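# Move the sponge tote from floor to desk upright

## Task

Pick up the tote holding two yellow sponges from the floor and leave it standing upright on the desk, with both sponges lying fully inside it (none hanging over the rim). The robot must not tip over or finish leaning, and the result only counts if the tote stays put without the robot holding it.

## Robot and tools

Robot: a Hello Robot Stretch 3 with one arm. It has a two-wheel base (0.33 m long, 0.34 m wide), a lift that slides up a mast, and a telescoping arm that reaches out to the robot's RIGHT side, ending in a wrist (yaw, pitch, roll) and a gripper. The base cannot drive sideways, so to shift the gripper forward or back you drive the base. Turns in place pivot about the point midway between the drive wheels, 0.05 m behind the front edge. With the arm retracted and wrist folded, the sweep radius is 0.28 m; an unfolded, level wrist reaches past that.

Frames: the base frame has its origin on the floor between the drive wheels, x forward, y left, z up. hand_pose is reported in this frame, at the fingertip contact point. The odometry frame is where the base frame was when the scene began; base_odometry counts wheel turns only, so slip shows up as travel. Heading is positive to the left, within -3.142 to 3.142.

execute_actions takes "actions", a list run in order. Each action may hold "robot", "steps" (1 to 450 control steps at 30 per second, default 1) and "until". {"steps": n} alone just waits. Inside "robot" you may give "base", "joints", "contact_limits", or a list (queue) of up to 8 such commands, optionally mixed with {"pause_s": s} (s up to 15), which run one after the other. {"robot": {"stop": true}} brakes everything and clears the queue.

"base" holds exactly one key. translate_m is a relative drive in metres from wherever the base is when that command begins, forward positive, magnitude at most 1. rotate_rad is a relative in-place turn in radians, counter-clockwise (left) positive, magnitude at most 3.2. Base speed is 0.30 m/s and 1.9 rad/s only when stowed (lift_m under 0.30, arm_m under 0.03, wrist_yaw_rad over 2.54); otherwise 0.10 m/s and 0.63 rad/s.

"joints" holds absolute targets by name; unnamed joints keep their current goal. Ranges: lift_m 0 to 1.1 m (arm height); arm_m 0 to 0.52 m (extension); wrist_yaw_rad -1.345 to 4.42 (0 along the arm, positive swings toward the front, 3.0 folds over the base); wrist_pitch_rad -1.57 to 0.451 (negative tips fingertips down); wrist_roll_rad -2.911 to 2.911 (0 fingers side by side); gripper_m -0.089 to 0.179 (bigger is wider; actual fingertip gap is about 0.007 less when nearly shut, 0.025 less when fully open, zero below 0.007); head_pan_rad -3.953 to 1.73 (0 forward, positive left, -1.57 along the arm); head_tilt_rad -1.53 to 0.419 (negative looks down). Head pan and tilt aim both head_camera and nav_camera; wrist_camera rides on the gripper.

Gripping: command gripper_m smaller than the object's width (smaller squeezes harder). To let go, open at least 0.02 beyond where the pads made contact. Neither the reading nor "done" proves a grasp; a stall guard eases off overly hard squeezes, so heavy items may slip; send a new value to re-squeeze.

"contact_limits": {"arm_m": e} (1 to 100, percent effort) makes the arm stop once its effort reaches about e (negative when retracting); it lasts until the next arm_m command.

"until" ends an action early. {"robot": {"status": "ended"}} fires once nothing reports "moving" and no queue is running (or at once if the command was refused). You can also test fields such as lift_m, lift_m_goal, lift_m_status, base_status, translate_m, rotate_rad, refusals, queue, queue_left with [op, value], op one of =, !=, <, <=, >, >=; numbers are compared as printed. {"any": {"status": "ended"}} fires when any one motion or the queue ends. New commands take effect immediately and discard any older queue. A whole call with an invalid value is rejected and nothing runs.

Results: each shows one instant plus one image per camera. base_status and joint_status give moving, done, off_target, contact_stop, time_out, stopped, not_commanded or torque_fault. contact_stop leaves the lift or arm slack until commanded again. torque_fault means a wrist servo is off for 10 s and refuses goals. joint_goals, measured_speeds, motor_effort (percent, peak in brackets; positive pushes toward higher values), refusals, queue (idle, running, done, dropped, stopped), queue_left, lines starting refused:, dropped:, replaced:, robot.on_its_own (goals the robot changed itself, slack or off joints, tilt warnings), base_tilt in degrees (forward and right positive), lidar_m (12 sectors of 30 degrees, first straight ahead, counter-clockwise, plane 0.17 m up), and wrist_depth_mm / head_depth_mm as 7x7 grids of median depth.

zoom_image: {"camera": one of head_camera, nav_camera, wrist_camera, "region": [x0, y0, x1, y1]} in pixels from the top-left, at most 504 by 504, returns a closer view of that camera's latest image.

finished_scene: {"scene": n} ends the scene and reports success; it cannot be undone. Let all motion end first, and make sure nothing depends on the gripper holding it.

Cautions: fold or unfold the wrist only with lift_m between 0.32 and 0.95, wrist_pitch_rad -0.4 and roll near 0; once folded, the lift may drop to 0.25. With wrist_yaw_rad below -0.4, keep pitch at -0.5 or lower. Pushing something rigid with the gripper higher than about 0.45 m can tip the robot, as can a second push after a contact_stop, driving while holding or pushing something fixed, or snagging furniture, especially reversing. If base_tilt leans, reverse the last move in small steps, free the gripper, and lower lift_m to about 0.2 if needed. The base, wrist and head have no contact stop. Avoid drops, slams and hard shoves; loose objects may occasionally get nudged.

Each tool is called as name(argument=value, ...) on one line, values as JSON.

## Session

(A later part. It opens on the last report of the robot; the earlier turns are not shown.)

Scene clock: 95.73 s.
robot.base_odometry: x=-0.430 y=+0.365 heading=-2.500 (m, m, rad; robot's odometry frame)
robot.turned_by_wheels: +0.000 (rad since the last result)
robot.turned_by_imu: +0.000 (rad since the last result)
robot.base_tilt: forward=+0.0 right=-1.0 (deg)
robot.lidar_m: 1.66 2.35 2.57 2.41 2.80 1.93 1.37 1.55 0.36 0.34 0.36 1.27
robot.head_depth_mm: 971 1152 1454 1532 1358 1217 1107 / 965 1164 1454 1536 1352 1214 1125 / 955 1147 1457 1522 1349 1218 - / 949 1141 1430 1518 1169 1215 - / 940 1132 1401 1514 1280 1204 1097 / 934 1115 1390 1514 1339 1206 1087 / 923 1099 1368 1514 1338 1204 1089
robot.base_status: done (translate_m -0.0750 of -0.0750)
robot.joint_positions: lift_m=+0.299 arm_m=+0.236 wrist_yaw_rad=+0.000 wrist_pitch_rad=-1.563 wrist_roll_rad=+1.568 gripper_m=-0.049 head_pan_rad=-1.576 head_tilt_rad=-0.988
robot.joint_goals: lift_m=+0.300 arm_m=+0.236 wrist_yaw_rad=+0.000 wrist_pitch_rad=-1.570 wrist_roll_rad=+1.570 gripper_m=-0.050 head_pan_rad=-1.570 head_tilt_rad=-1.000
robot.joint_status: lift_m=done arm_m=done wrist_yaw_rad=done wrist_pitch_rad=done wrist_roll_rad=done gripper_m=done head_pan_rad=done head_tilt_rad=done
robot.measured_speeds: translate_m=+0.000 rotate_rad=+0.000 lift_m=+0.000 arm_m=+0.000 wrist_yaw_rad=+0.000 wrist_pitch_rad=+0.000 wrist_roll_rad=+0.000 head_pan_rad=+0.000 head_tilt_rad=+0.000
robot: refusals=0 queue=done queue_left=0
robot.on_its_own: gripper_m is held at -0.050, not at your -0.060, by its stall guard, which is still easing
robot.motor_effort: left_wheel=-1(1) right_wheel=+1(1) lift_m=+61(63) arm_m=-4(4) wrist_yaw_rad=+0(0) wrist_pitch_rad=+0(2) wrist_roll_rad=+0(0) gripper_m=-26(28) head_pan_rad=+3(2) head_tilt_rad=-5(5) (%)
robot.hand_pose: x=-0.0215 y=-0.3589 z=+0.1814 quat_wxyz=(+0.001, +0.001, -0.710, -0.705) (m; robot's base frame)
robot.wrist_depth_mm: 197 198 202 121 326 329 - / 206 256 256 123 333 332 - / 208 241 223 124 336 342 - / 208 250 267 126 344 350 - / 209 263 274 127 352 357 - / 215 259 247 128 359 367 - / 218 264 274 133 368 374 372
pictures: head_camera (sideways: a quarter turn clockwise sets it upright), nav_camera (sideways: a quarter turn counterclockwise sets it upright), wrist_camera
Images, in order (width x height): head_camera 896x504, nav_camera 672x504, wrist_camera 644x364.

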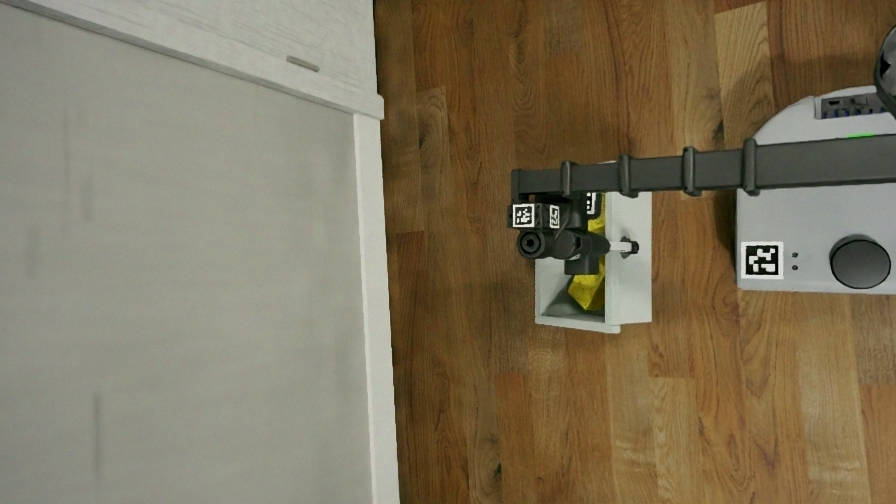

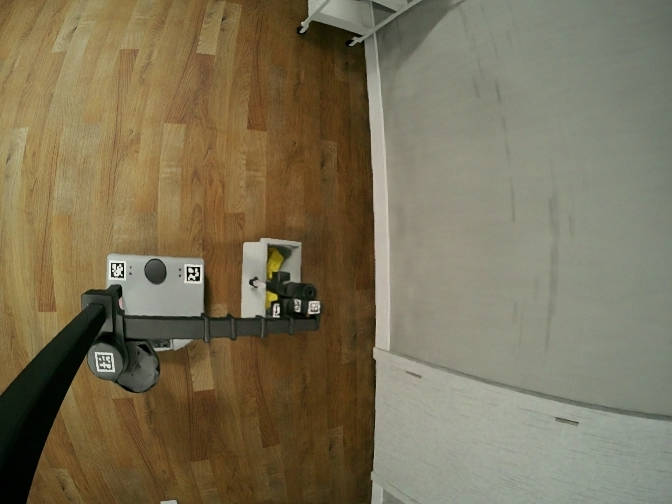

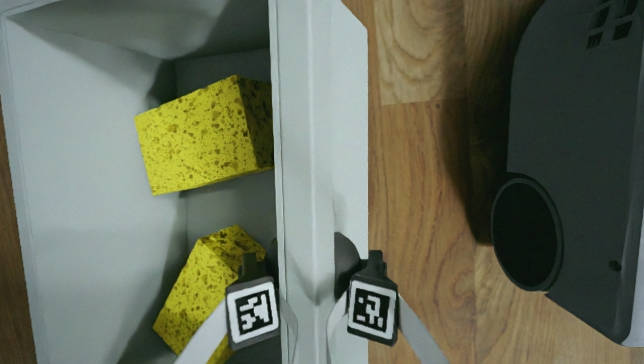

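execute_actions(actions=[{"robot":[{"joints":{"lift_m":0.36,"wrist_pitch_rad":-1.2}},{"pause_s":1}],"steps":300,"until":{"robot":{"status":"ended"}}}])

Scene clock: 104.37 s.
robot.base_odometry: x=-0.430 y=+0.365 heading=-2.500 (m, m, rad; robot's odometry frame)
robot.turned_by_wheels: +0.000 (rad since the last result)
robot.turned_by_imu: +0.001 (rad since the last result)
robot.base_tilt: forward=+0.1 right=-0.8 (deg)
robot.lidar_m: 1.66 2.35 2.58 2.41 2.79 1.93 1.38 1.55 0.44 0.42 0.44 1.27
robot.head_depth_mm: 971 1153 1462 1538 1363 1215 1104 / 964 1160 1459 1522 1348 1208 1124 / 956 1147 1449 1524 1322 1225 - / 949 1142 1419 1534 1283 1228 - / 940 1128 1418 1519 1302 1212 1094 / 930 1118 1393 1515 1341 1209 1092 / 923 1108 1373 1503 1339 1201 1097
robot.base_status: done (translate_m -0.0750 of -0.0750)
robot.joint_positions: lift_m=+0.359 arm_m=+0.236 wrist_yaw_rad=+0.000 wrist_pitch_rad=-1.227 wrist_roll_rad=+1.568 gripper_m=-0.037 head_pan_rad=-1.576 head_tilt_rad=-0.988
robot.joint_goals: lift_m=+0.360 arm_m=+0.236 wrist_yaw_rad=+0.000 wrist_pitch_rad=-1.200 wrist_roll_rad=+1.570 gripper_m=-0.038 head_pan_rad=-1.570 head_tilt_rad=-1.000
robot.joint_status: lift_m=done arm_m=done wrist_yaw_rad=done wrist_pitch_rad=done wrist_roll_rad=done gripper_m=done head_pan_rad=done head_tilt_rad=done
robot.measured_speeds: translate_m=+0.000 rotate_rad=+0.000 lift_m=+0.000 arm_m=+0.000 wrist_yaw_rad=+0.000 wrist_pitch_rad=+0.000 wrist_roll_rad=+0.000 head_pan_rad=+0.000 head_tilt_rad=+0.000
robot: refusals=0 queue=done queue_left=0
robot.on_its_own: gripper_m is held at -0.038, not at your -0.060, by its stall guard, which is not easing now
robot.motor_effort: left_wheel=-1(1) right_wheel=+1(1) lift_m=+61(65) arm_m=-4(4) wrist_yaw_rad=+0(0) wrist_pitch_rad=+8(9) wrist_roll_rad=+1(1) gripper_m=-22(26) head_pan_rad=+2(2) head_tilt_rad=-5(5) (%)
robot.hand_pose: x=-0.0215 y=-0.4446 z=+0.2484 quat_wxyz=(+0.001, +0.001, -0.817, -0.576) (m; robot's base frame)
robot.wrist_depth_mm: 197 199 201 123 363 337 317 / 210 254 273 125 363 340 319 / 218 253 231 127 370 352 328 / 220 258 275 129 383 362 333 / 378 258 287 131 383 360 337 / 373 260 261 131 392 375 342 / 536 262 278 136 398 380 349
pictures: head_camera (sideways: a quarter turn clockwise sets it upright), nav_camera (sideways: a quarter turn counterclockwise sets it upright), wrist_camera
Images, in order (width x height): head_camera 896x504, nav_camera 672x504, wrist_camera 644x364.

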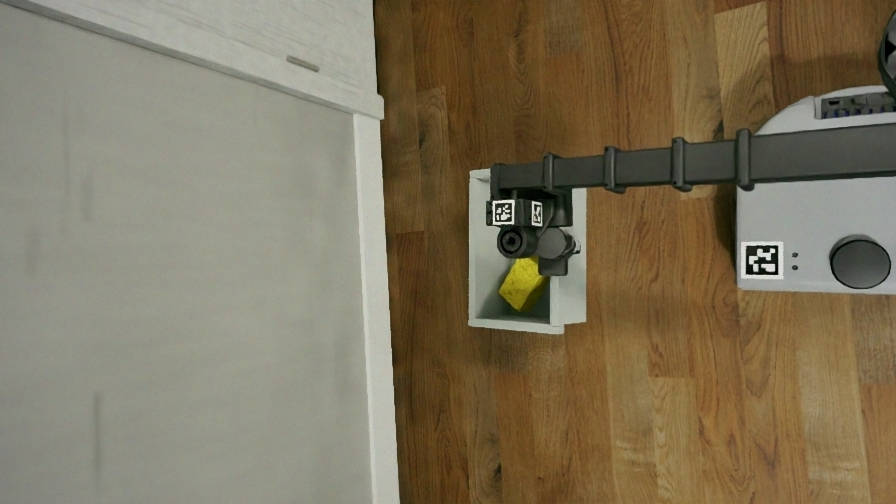

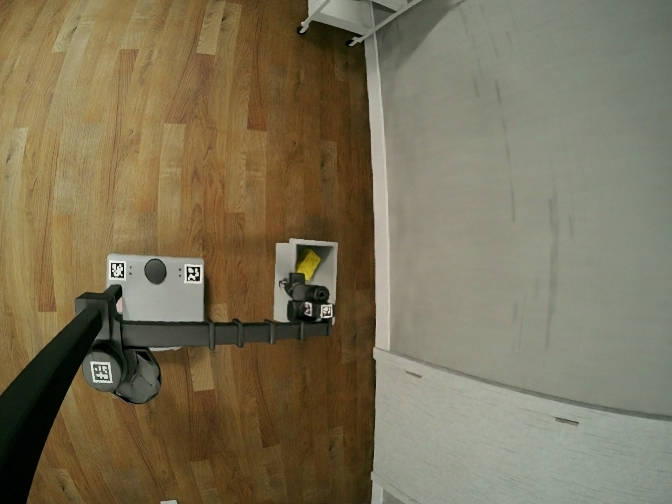

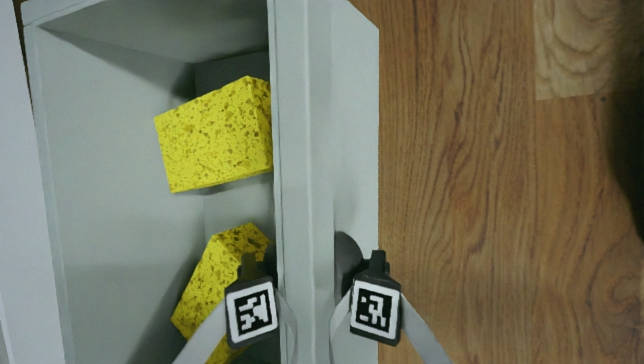

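execute_actions(actions=[{"robot":[{"joints":{"lift_m":1.08,"arm_m":0.12,"head_tilt_rad":-0.6},"base":{"translate_m":-0.55}},{"base":{"rotate_rad":-1.57}},{"base":{"translate_m":-0.4}}],"steps":450,"until":{"robot":{"status":"ended"}}},{"steps":300,"until":{"robot":{"status":"ended"}}}])

Scene clock: 134.80 s.
robot.base_odometry: x=+0.251 y=+0.373 heading=+2.213 (m, m, rad; robot's odometry frame)
robot.turned_by_wheels: -1.570 (rad since the last result)
robot.turned_by_imu: -1.557 (rad since the last result)
robot.base_tilt: forward=+0.0 right=-0.9 (deg)
robot.lidar_m: 1.43 1.49 1.92 2.81 2.88 2.38 2.05 2.04 1.27 1.31 0.90 1.53
robot.head_depth_mm: - - - - 429 1379 1206 / - - - 581 429 1319 1201 / - - - - 428 1316 1204 / 1083 1216 1336 - 424 1303 1198 / 1084 1214 1304 589 428 1313 1201 / 1074 1201 1291 932 427 1336 1198 / 1065 1195 1277 969 756 1374 1187
robot.base_status: done (translate_m -0.4000 of -0.4000)
robot.joint_positions: lift_m=+1.079 arm_m=+0.120 wrist_yaw_rad=+0.000 wrist_pitch_rad=-1.227 wrist_roll_rad=+1.569 gripper_m=-0.037 head_pan_rad=-1.576 head_tilt_rad=-0.606
robot.joint_goals: lift_m=+1.080 arm_m=+0.120 wrist_yaw_rad=+0.000 wrist_pitch_rad=-1.200 wrist_roll_rad=+1.570 gripper_m=-0.038 head_pan_rad=-1.570 head_tilt_rad=-0.600
robot.joint_status: lift_m=done arm_m=done wrist_yaw_rad=done wrist_pitch_rad=done wrist_roll_rad=done gripper_m=done head_pan_rad=done head_tilt_rad=done
robot.measured_speeds: translate_m=+0.000 rotate_rad=+0.000 lift_m=+0.000 arm_m=+0.000 wrist_yaw_rad=+0.000 wrist_pitch_rad=+0.000 wrist_roll_rad=+0.000 head_pan_rad=+0.000 head_tilt_rad=+0.000
robot: refusals=0 queue=done queue_left=0
robot.on_its_own: gripper_m is held at -0.038, not at your -0.060, by its stall guard, which is not easing now
robot.motor_effort: left_wheel=+2(5) right_wheel=-3(8) lift_m=+62(64) arm_m=-4(6) wrist_yaw_rad=-1(1) wrist_pitch_rad=+8(8) wrist_roll_rad=+0(1) gripper_m=-23(22) head_pan_rad=+2(2) head_tilt_rad=+2(22) (%)
robot.hand_pose: x=-0.0215 y=-0.3287 z=+0.9684 quat_wxyz=(+0.001, +0.000, -0.817, -0.576) (m; robot's base frame)
robot.wrist_depth_mm: 198 199 201 123 - 959 906 / 213 254 272 125 - - 894 / 217 255 232 127 - - - / 221 257 279 129 - - 967 / 401 258 286 130 - - 959 / 415 261 262 131 - - 967 / 627 260 276 135 - - -
pictures: head_camera (sideways: a quarter turn clockwise sets it upright), nav_camera (sideways: a quarter turn counterclockwise sets it upright), wrist_camera
Images, in order (width x height): head_camera 896x504, nav_camera 672x504, wrist_camera 644x364.

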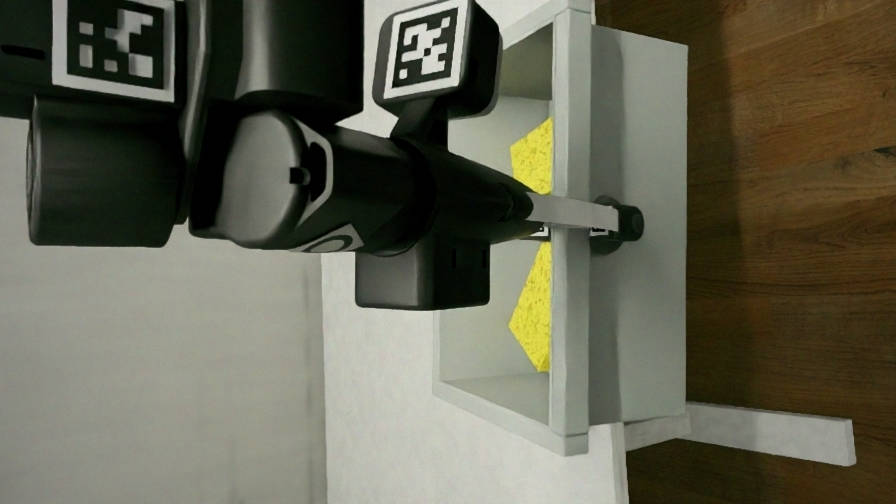

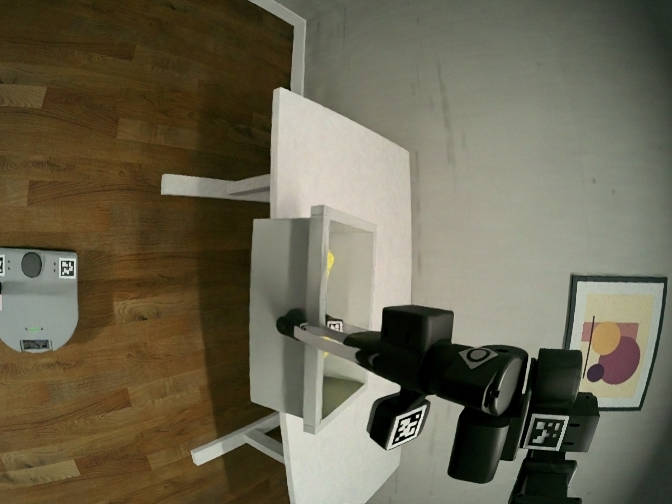

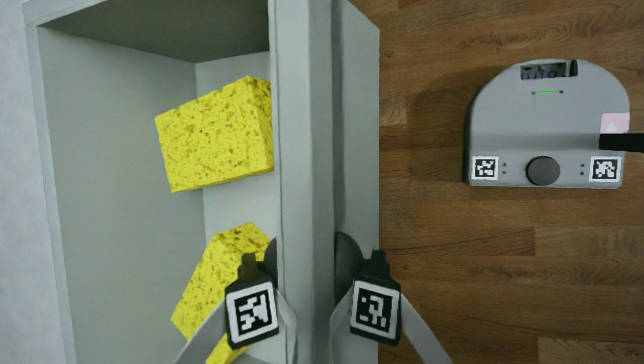

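execute_actions(actions=[{"robot":[{"joints":{"arm_m":0.48,"head_tilt_rad":-0.5}},{"joints":{"lift_m":1.0}}],"steps":450,"until":{"robot":{"status":"ended"}}}])

Scene clock: 150.47 s.
robot.base_odometry: x=+0.251 y=+0.373 heading=+2.213 (m, m, rad; robot's odometry frame)
robot.turned_by_wheels: +0.000 (rad since the last result)
robot.turned_by_imu: +0.002 (rad since the last result)
robot.base_tilt: forward=+0.2 right=-1.0 (deg)
robot.lidar_m: 1.43 1.49 1.92 2.81 2.88 2.38 2.06 2.04 1.27 1.30 0.90 1.53
robot.head_depth_mm: 1123 1239 - 1149 852 1481 1266 / 1114 1190 1395 1102 848 1439 1265 / 1103 1187 - 781 817 1431 1256 / 1089 1185 1310 778 814 1431 1263 / 1087 1189 1325 802 810 1386 1259 / 1071 1175 1302 1140 841 1295 1257 / 1067 1174 1294 1130 843 1263 1245
robot.base_status: done (translate_m -0.4000 of -0.4000)
robot.joint_positions: lift_m=+1.001 arm_m=+0.480 wrist_yaw_rad=+0.000 wrist_pitch_rad=-1.227 wrist_roll_rad=+1.569 gripper_m=-0.037 head_pan_rad=-1.576 head_tilt_rad=-0.507
robot.joint_goals: lift_m=+1.000 arm_m=+0.480 wrist_yaw_rad=+0.000 wrist_pitch_rad=-1.200 wrist_roll_rad=+1.570 gripper_m=-0.038 head_pan_rad=-1.570 head_tilt_rad=-0.500
robot.joint_status: lift_m=done arm_m=done wrist_yaw_rad=done wrist_pitch_rad=done wrist_roll_rad=done gripper_m=done head_pan_rad=done head_tilt_rad=done
robot.measured_speeds: translate_m=+0.000 rotate_rad=+0.000 lift_m=+0.000 arm_m=+0.000 wrist_yaw_rad=+0.000 wrist_pitch_rad=+0.000 wrist_roll_rad=+0.000 head_pan_rad=+0.000 head_tilt_rad=+0.000
robot: refusals=0 queue=done queue_left=0
robot.on_its_own: gripper_m is held at -0.038, not at your -0.060, by its stall guard, which is not easing now
robot.motor_effort: left_wheel=+2(2) right_wheel=-3(3) lift_m=+18(60) arm_m=+4(4) wrist_yaw_rad=+0(0) wrist_pitch_rad=+8(8) wrist_roll_rad=+0(0) gripper_m=-23(23) head_pan_rad=+2(2) head_tilt_rad=+3(11) (%)
robot.hand_pose: x=-0.0215 y=-0.6880 z=+0.8898 quat_wxyz=(+0.001, +0.000, -0.817, -0.576) (m; robot's base frame)
robot.wrist_depth_mm: 198 201 201 123 289 269 844 / 212 255 273 125 296 273 833 / 218 252 232 127 297 279 861 / 218 255 277 128 300 284 867 / 343 260 288 131 311 287 881 / 349 259 260 131 314 296 907 / 501 261 278 135 318 303 895
pictures: head_camera (sideways: a quarter turn clockwise sets it upright), nav_camera (sideways: a quarter turn counterclockwise sets it upright), wrist_camera
Images, in order (width x height): head_camera 896x504, nav_camera 672x504, wrist_camera 644x364.

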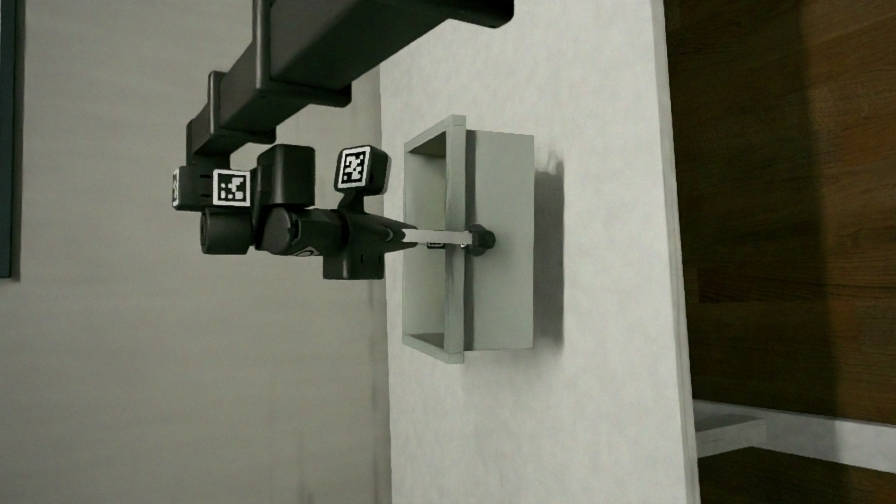

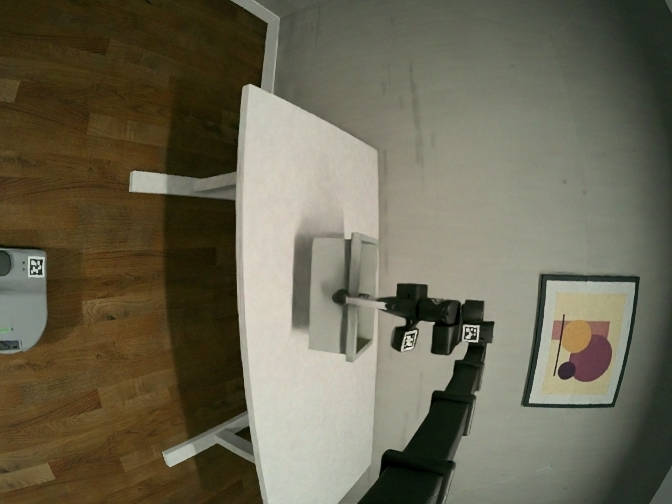

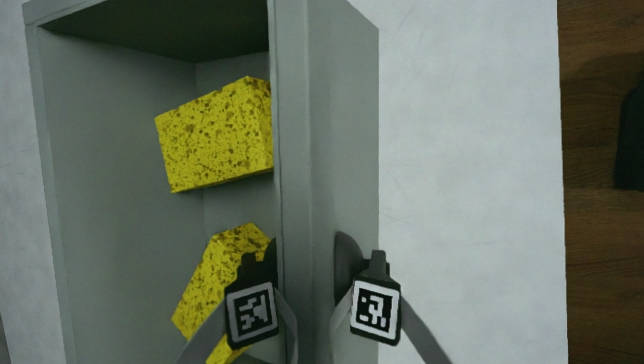

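execute_actions(actions=[{"robot":{"joints":{"lift_m":0.96}},"steps":450,"until":{"robot":{"status":"ended"}}}])

Scene clock: 154.80 s.
robot.base_odometry: x=+0.251 y=+0.373 heading=+2.213 (m, m, rad; robot's odometry frame)
robot.turned_by_wheels: +0.000 (rad since the last result)
robot.turned_by_imu: +0.001 (rad since the last result)
robot.base_tilt: forward=+0.2 right=-0.6 (deg)
robot.lidar_m: 1.43 1.48 1.92 2.81 2.88 2.37 2.05 2.04 1.27 1.31 0.90 1.54
robot.head_depth_mm: 1123 1237 1351 - 817 1477 1263 / 1115 1223 - 1097 851 1441 1267 / 1105 1200 - 941 807 1434 1258 / 1099 1203 1324 941 806 1434 1262 / 1087 1194 1323 946 802 1378 1254 / 1077 1179 1310 1141 842 1291 1259 / 1062 1168 1296 1131 838 1261 1252
robot.base_status: done (translate_m -0.4000 of -0.4000)
robot.joint_positions: lift_m=+0.961 arm_m=+0.480 wrist_yaw_rad=+0.000 wrist_pitch_rad=-1.227 wrist_roll_rad=+1.569 gripper_m=-0.037 head_pan_rad=-1.576 head_tilt_rad=-0.507
robot.joint_goals: lift_m=+0.960 arm_m=+0.480 wrist_yaw_rad=+0.000 wrist_pitch_rad=-1.200 wrist_roll_rad=+1.570 gripper_m=-0.038 head_pan_rad=-1.570 head_tilt_rad=-0.500
robot.joint_status: lift_m=done arm_m=done wrist_yaw_rad=done wrist_pitch_rad=done wrist_roll_rad=done gripper_m=done head_pan_rad=done head_tilt_rad=done
robot.measured_speeds: translate_m=+0.000 rotate_rad=+0.000 lift_m=+0.000 arm_m=+0.000 wrist_yaw_rad=+0.000 wrist_pitch_rad=+0.000 wrist_roll_rad=+0.000 head_pan_rad=+0.000 head_tilt_rad=+0.000
robot: refusals=0 queue=done queue_left=0
robot.on_its_own: gripper_m is held at -0.038, not at your -0.060, by its stall guard, which is not easing now
robot.motor_effort: left_wheel=+1(1) right_wheel=-3(3) lift_m=+18(19) arm_m=+4(3) wrist_yaw_rad=+0(0) wrist_pitch_rad=+8(8) wrist_roll_rad=+0(0) gripper_m=-23(22) head_pan_rad=+2(2) head_tilt_rad=+3(3) (%)
robot.hand_pose: x=-0.0215 y=-0.6881 z=+0.8498 quat_wxyz=(+0.001, +0.000, -0.817, -0.576) (m; robot's base frame)
robot.wrist_depth_mm: 200 201 202 124 251 235 786 / 212 253 275 125 256 240 813 / 218 254 231 127 260 243 817 / 222 258 277 129 264 250 830 / 315 259 288 131 270 252 818 / 418 258 260 131 273 257 864 / 432 264 279 136 275 262 837
pictures: head_camera (sideways: a quarter turn clockwise sets it upright), nav_camera (sideways: a quarter turn counterclockwise sets it upright), wrist_camera
Images, in order (width x height): head_camera 896x504, nav_camera 672x504, wrist_camera 644x364.

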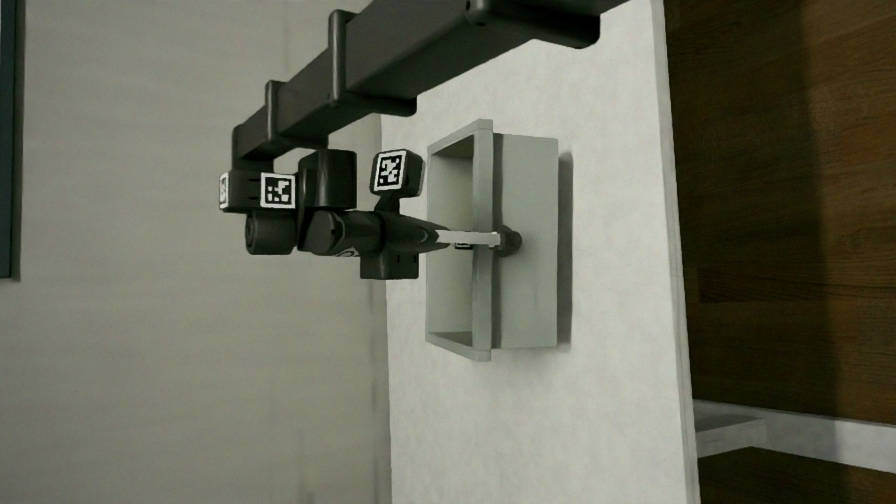

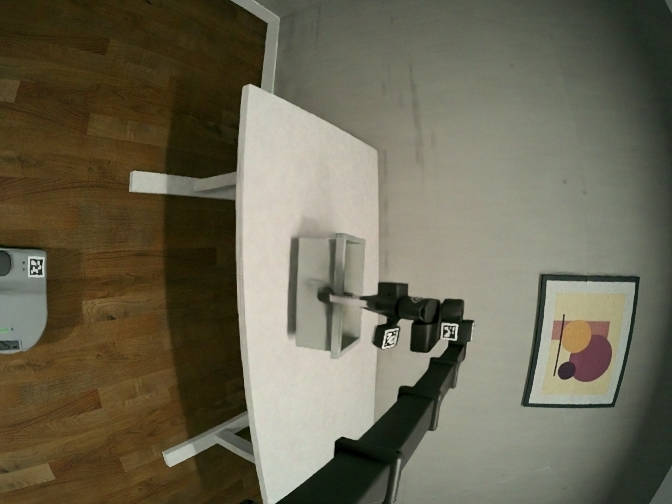

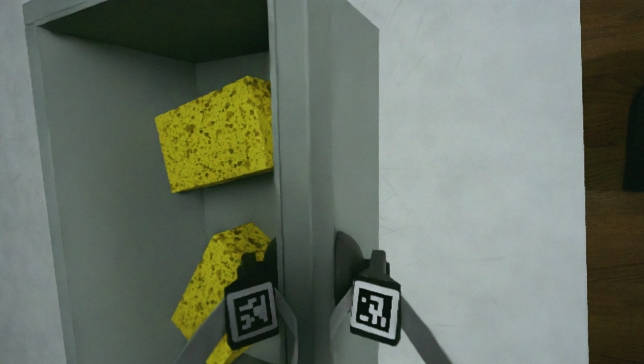

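execute_actions(actions=[{"robot":[{"joints":{"lift_m":0.945}},{"joints":{"gripper_m":0.06}},{"joints":{"lift_m":1.08}},{"joints":{"arm_m":0.0}}],"steps":450,"until":{"robot":{"status":"ended"}}}])

Scene clock: 168.63 s.
robot.base_odometry: x=+0.251 y=+0.373 heading=+2.213 (m, m, rad; robot's odometry frame)
robot.turned_by_wheels: +0.000 (rad since the last result)
robot.turned_by_imu: +0.003 (rad since the last result)
robot.base_tilt: forward=-0.1 right=-0.9 (deg)
robot.lidar_m: 1.43 1.48 1.92 2.81 2.89 2.37 2.05 2.04 1.27 1.31 0.90 1.53
robot.head_depth_mm: 1129 1199 - - - - 1207 / 1112 1189 - - - - 1180 / 1106 1175 - - - - - / 1098 1194 1323 963 816 - 1197 / 1082 1190 1322 954 815 - 1205 / 1075 1180 1309 1133 839 1301 1255 / 1062 1168 1295 1131 841 1258 1251
robot.base_status: done (translate_m -0.4000 of -0.4000)
robot.joint_positions: lift_m=+1.079 arm_m=+0.000 wrist_yaw_rad=+0.000 wrist_pitch_rad=-1.203 wrist_roll_rad=+1.569 gripper_m=+0.060 head_pan_rad=-1.576 head_tilt_rad=-0.507
robot.joint_goals: lift_m=+1.080 arm_m=+0.000 wrist_yaw_rad=+0.000 wrist_pitch_rad=-1.200 wrist_roll_rad=+1.570 gripper_m=+0.060 head_pan_rad=-1.570 head_tilt_rad=-0.500
robot.joint_status: lift_m=done arm_m=done wrist_yaw_rad=done wrist_pitch_rad=done wrist_roll_rad=done gripper_m=done head_pan_rad=done head_tilt_rad=done
robot.measured_speeds: translate_m=+0.000 rotate_rad=+0.000 lift_m=+0.000 arm_m=+0.000 wrist_yaw_rad=+0.000 wrist_pitch_rad=+0.000 wrist_roll_rad=+0.000 head_pan_rad=+0.000 head_tilt_rad=+0.000
robot: refusals=0 queue=done queue_left=0
robot.motor_effort: left_wheel=+1(2) right_wheel=-2(3) lift_m=+57(59) arm_m=-5(5) wrist_yaw_rad=+0(0) wrist_pitch_rad=+1(8) wrist_roll_rad=+0(0) gripper_m=+0(86) head_pan_rad=+2(2) head_tilt_rad=+2(2) (%)
robot.hand_pose: x=-0.0215 y=-0.2146 z=+0.9701 quat_wxyz=(+0.001, +0.000, -0.824, -0.566) (m; robot's base frame)
robot.wrist_depth_mm: 540 495 - - - 949 886 / 554 507 - - - - 869 / 489 513 - - - - 892 / 484 527 - - - - 923 / 503 547 - - - - 952 / 575 559 - - - - 992 / 656 587 - - - - 976
pictures: head_camera (sideways: a quarter turn clockwise sets it upright), nav_camera (sideways: a quarter turn counterclockwise sets it upright), wrist_camera
Images, in order (width x height): head_camera 896x504, nav_camera 672x504, wrist_camera 644x364.

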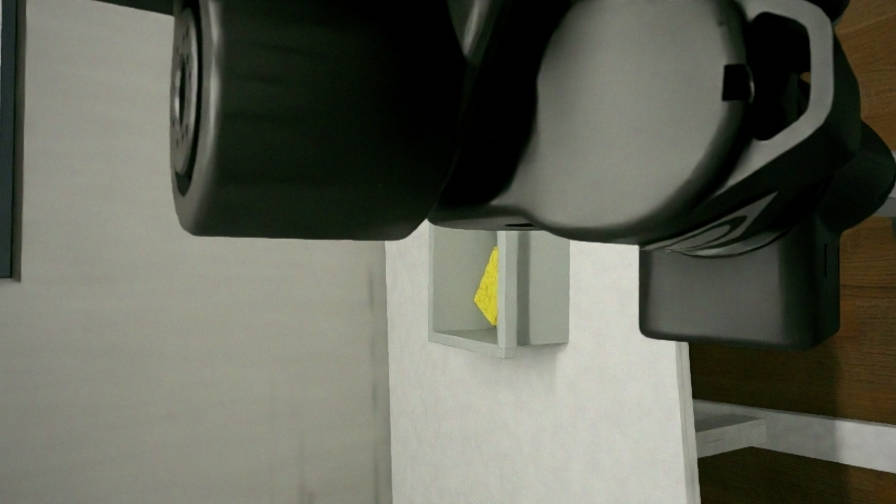

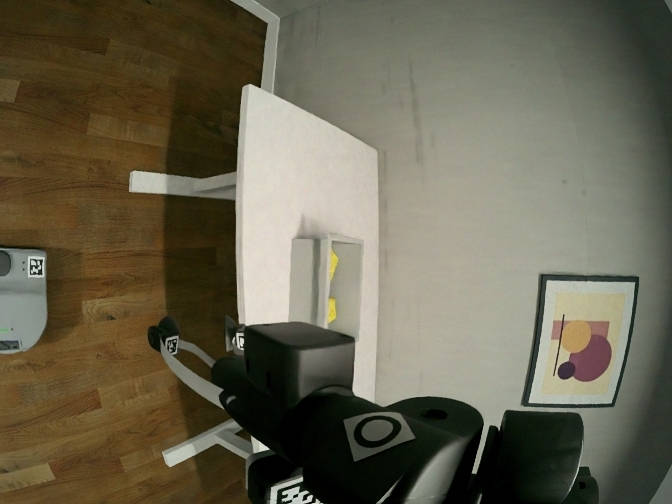

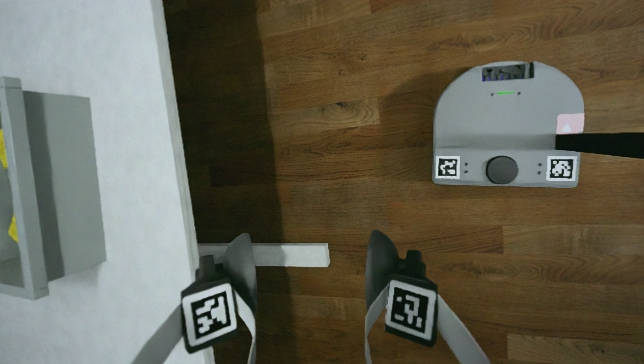

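The tote is upright on the desk with both sponges inside.

finished_scene(scene=1)

The scene is finished: the task was done.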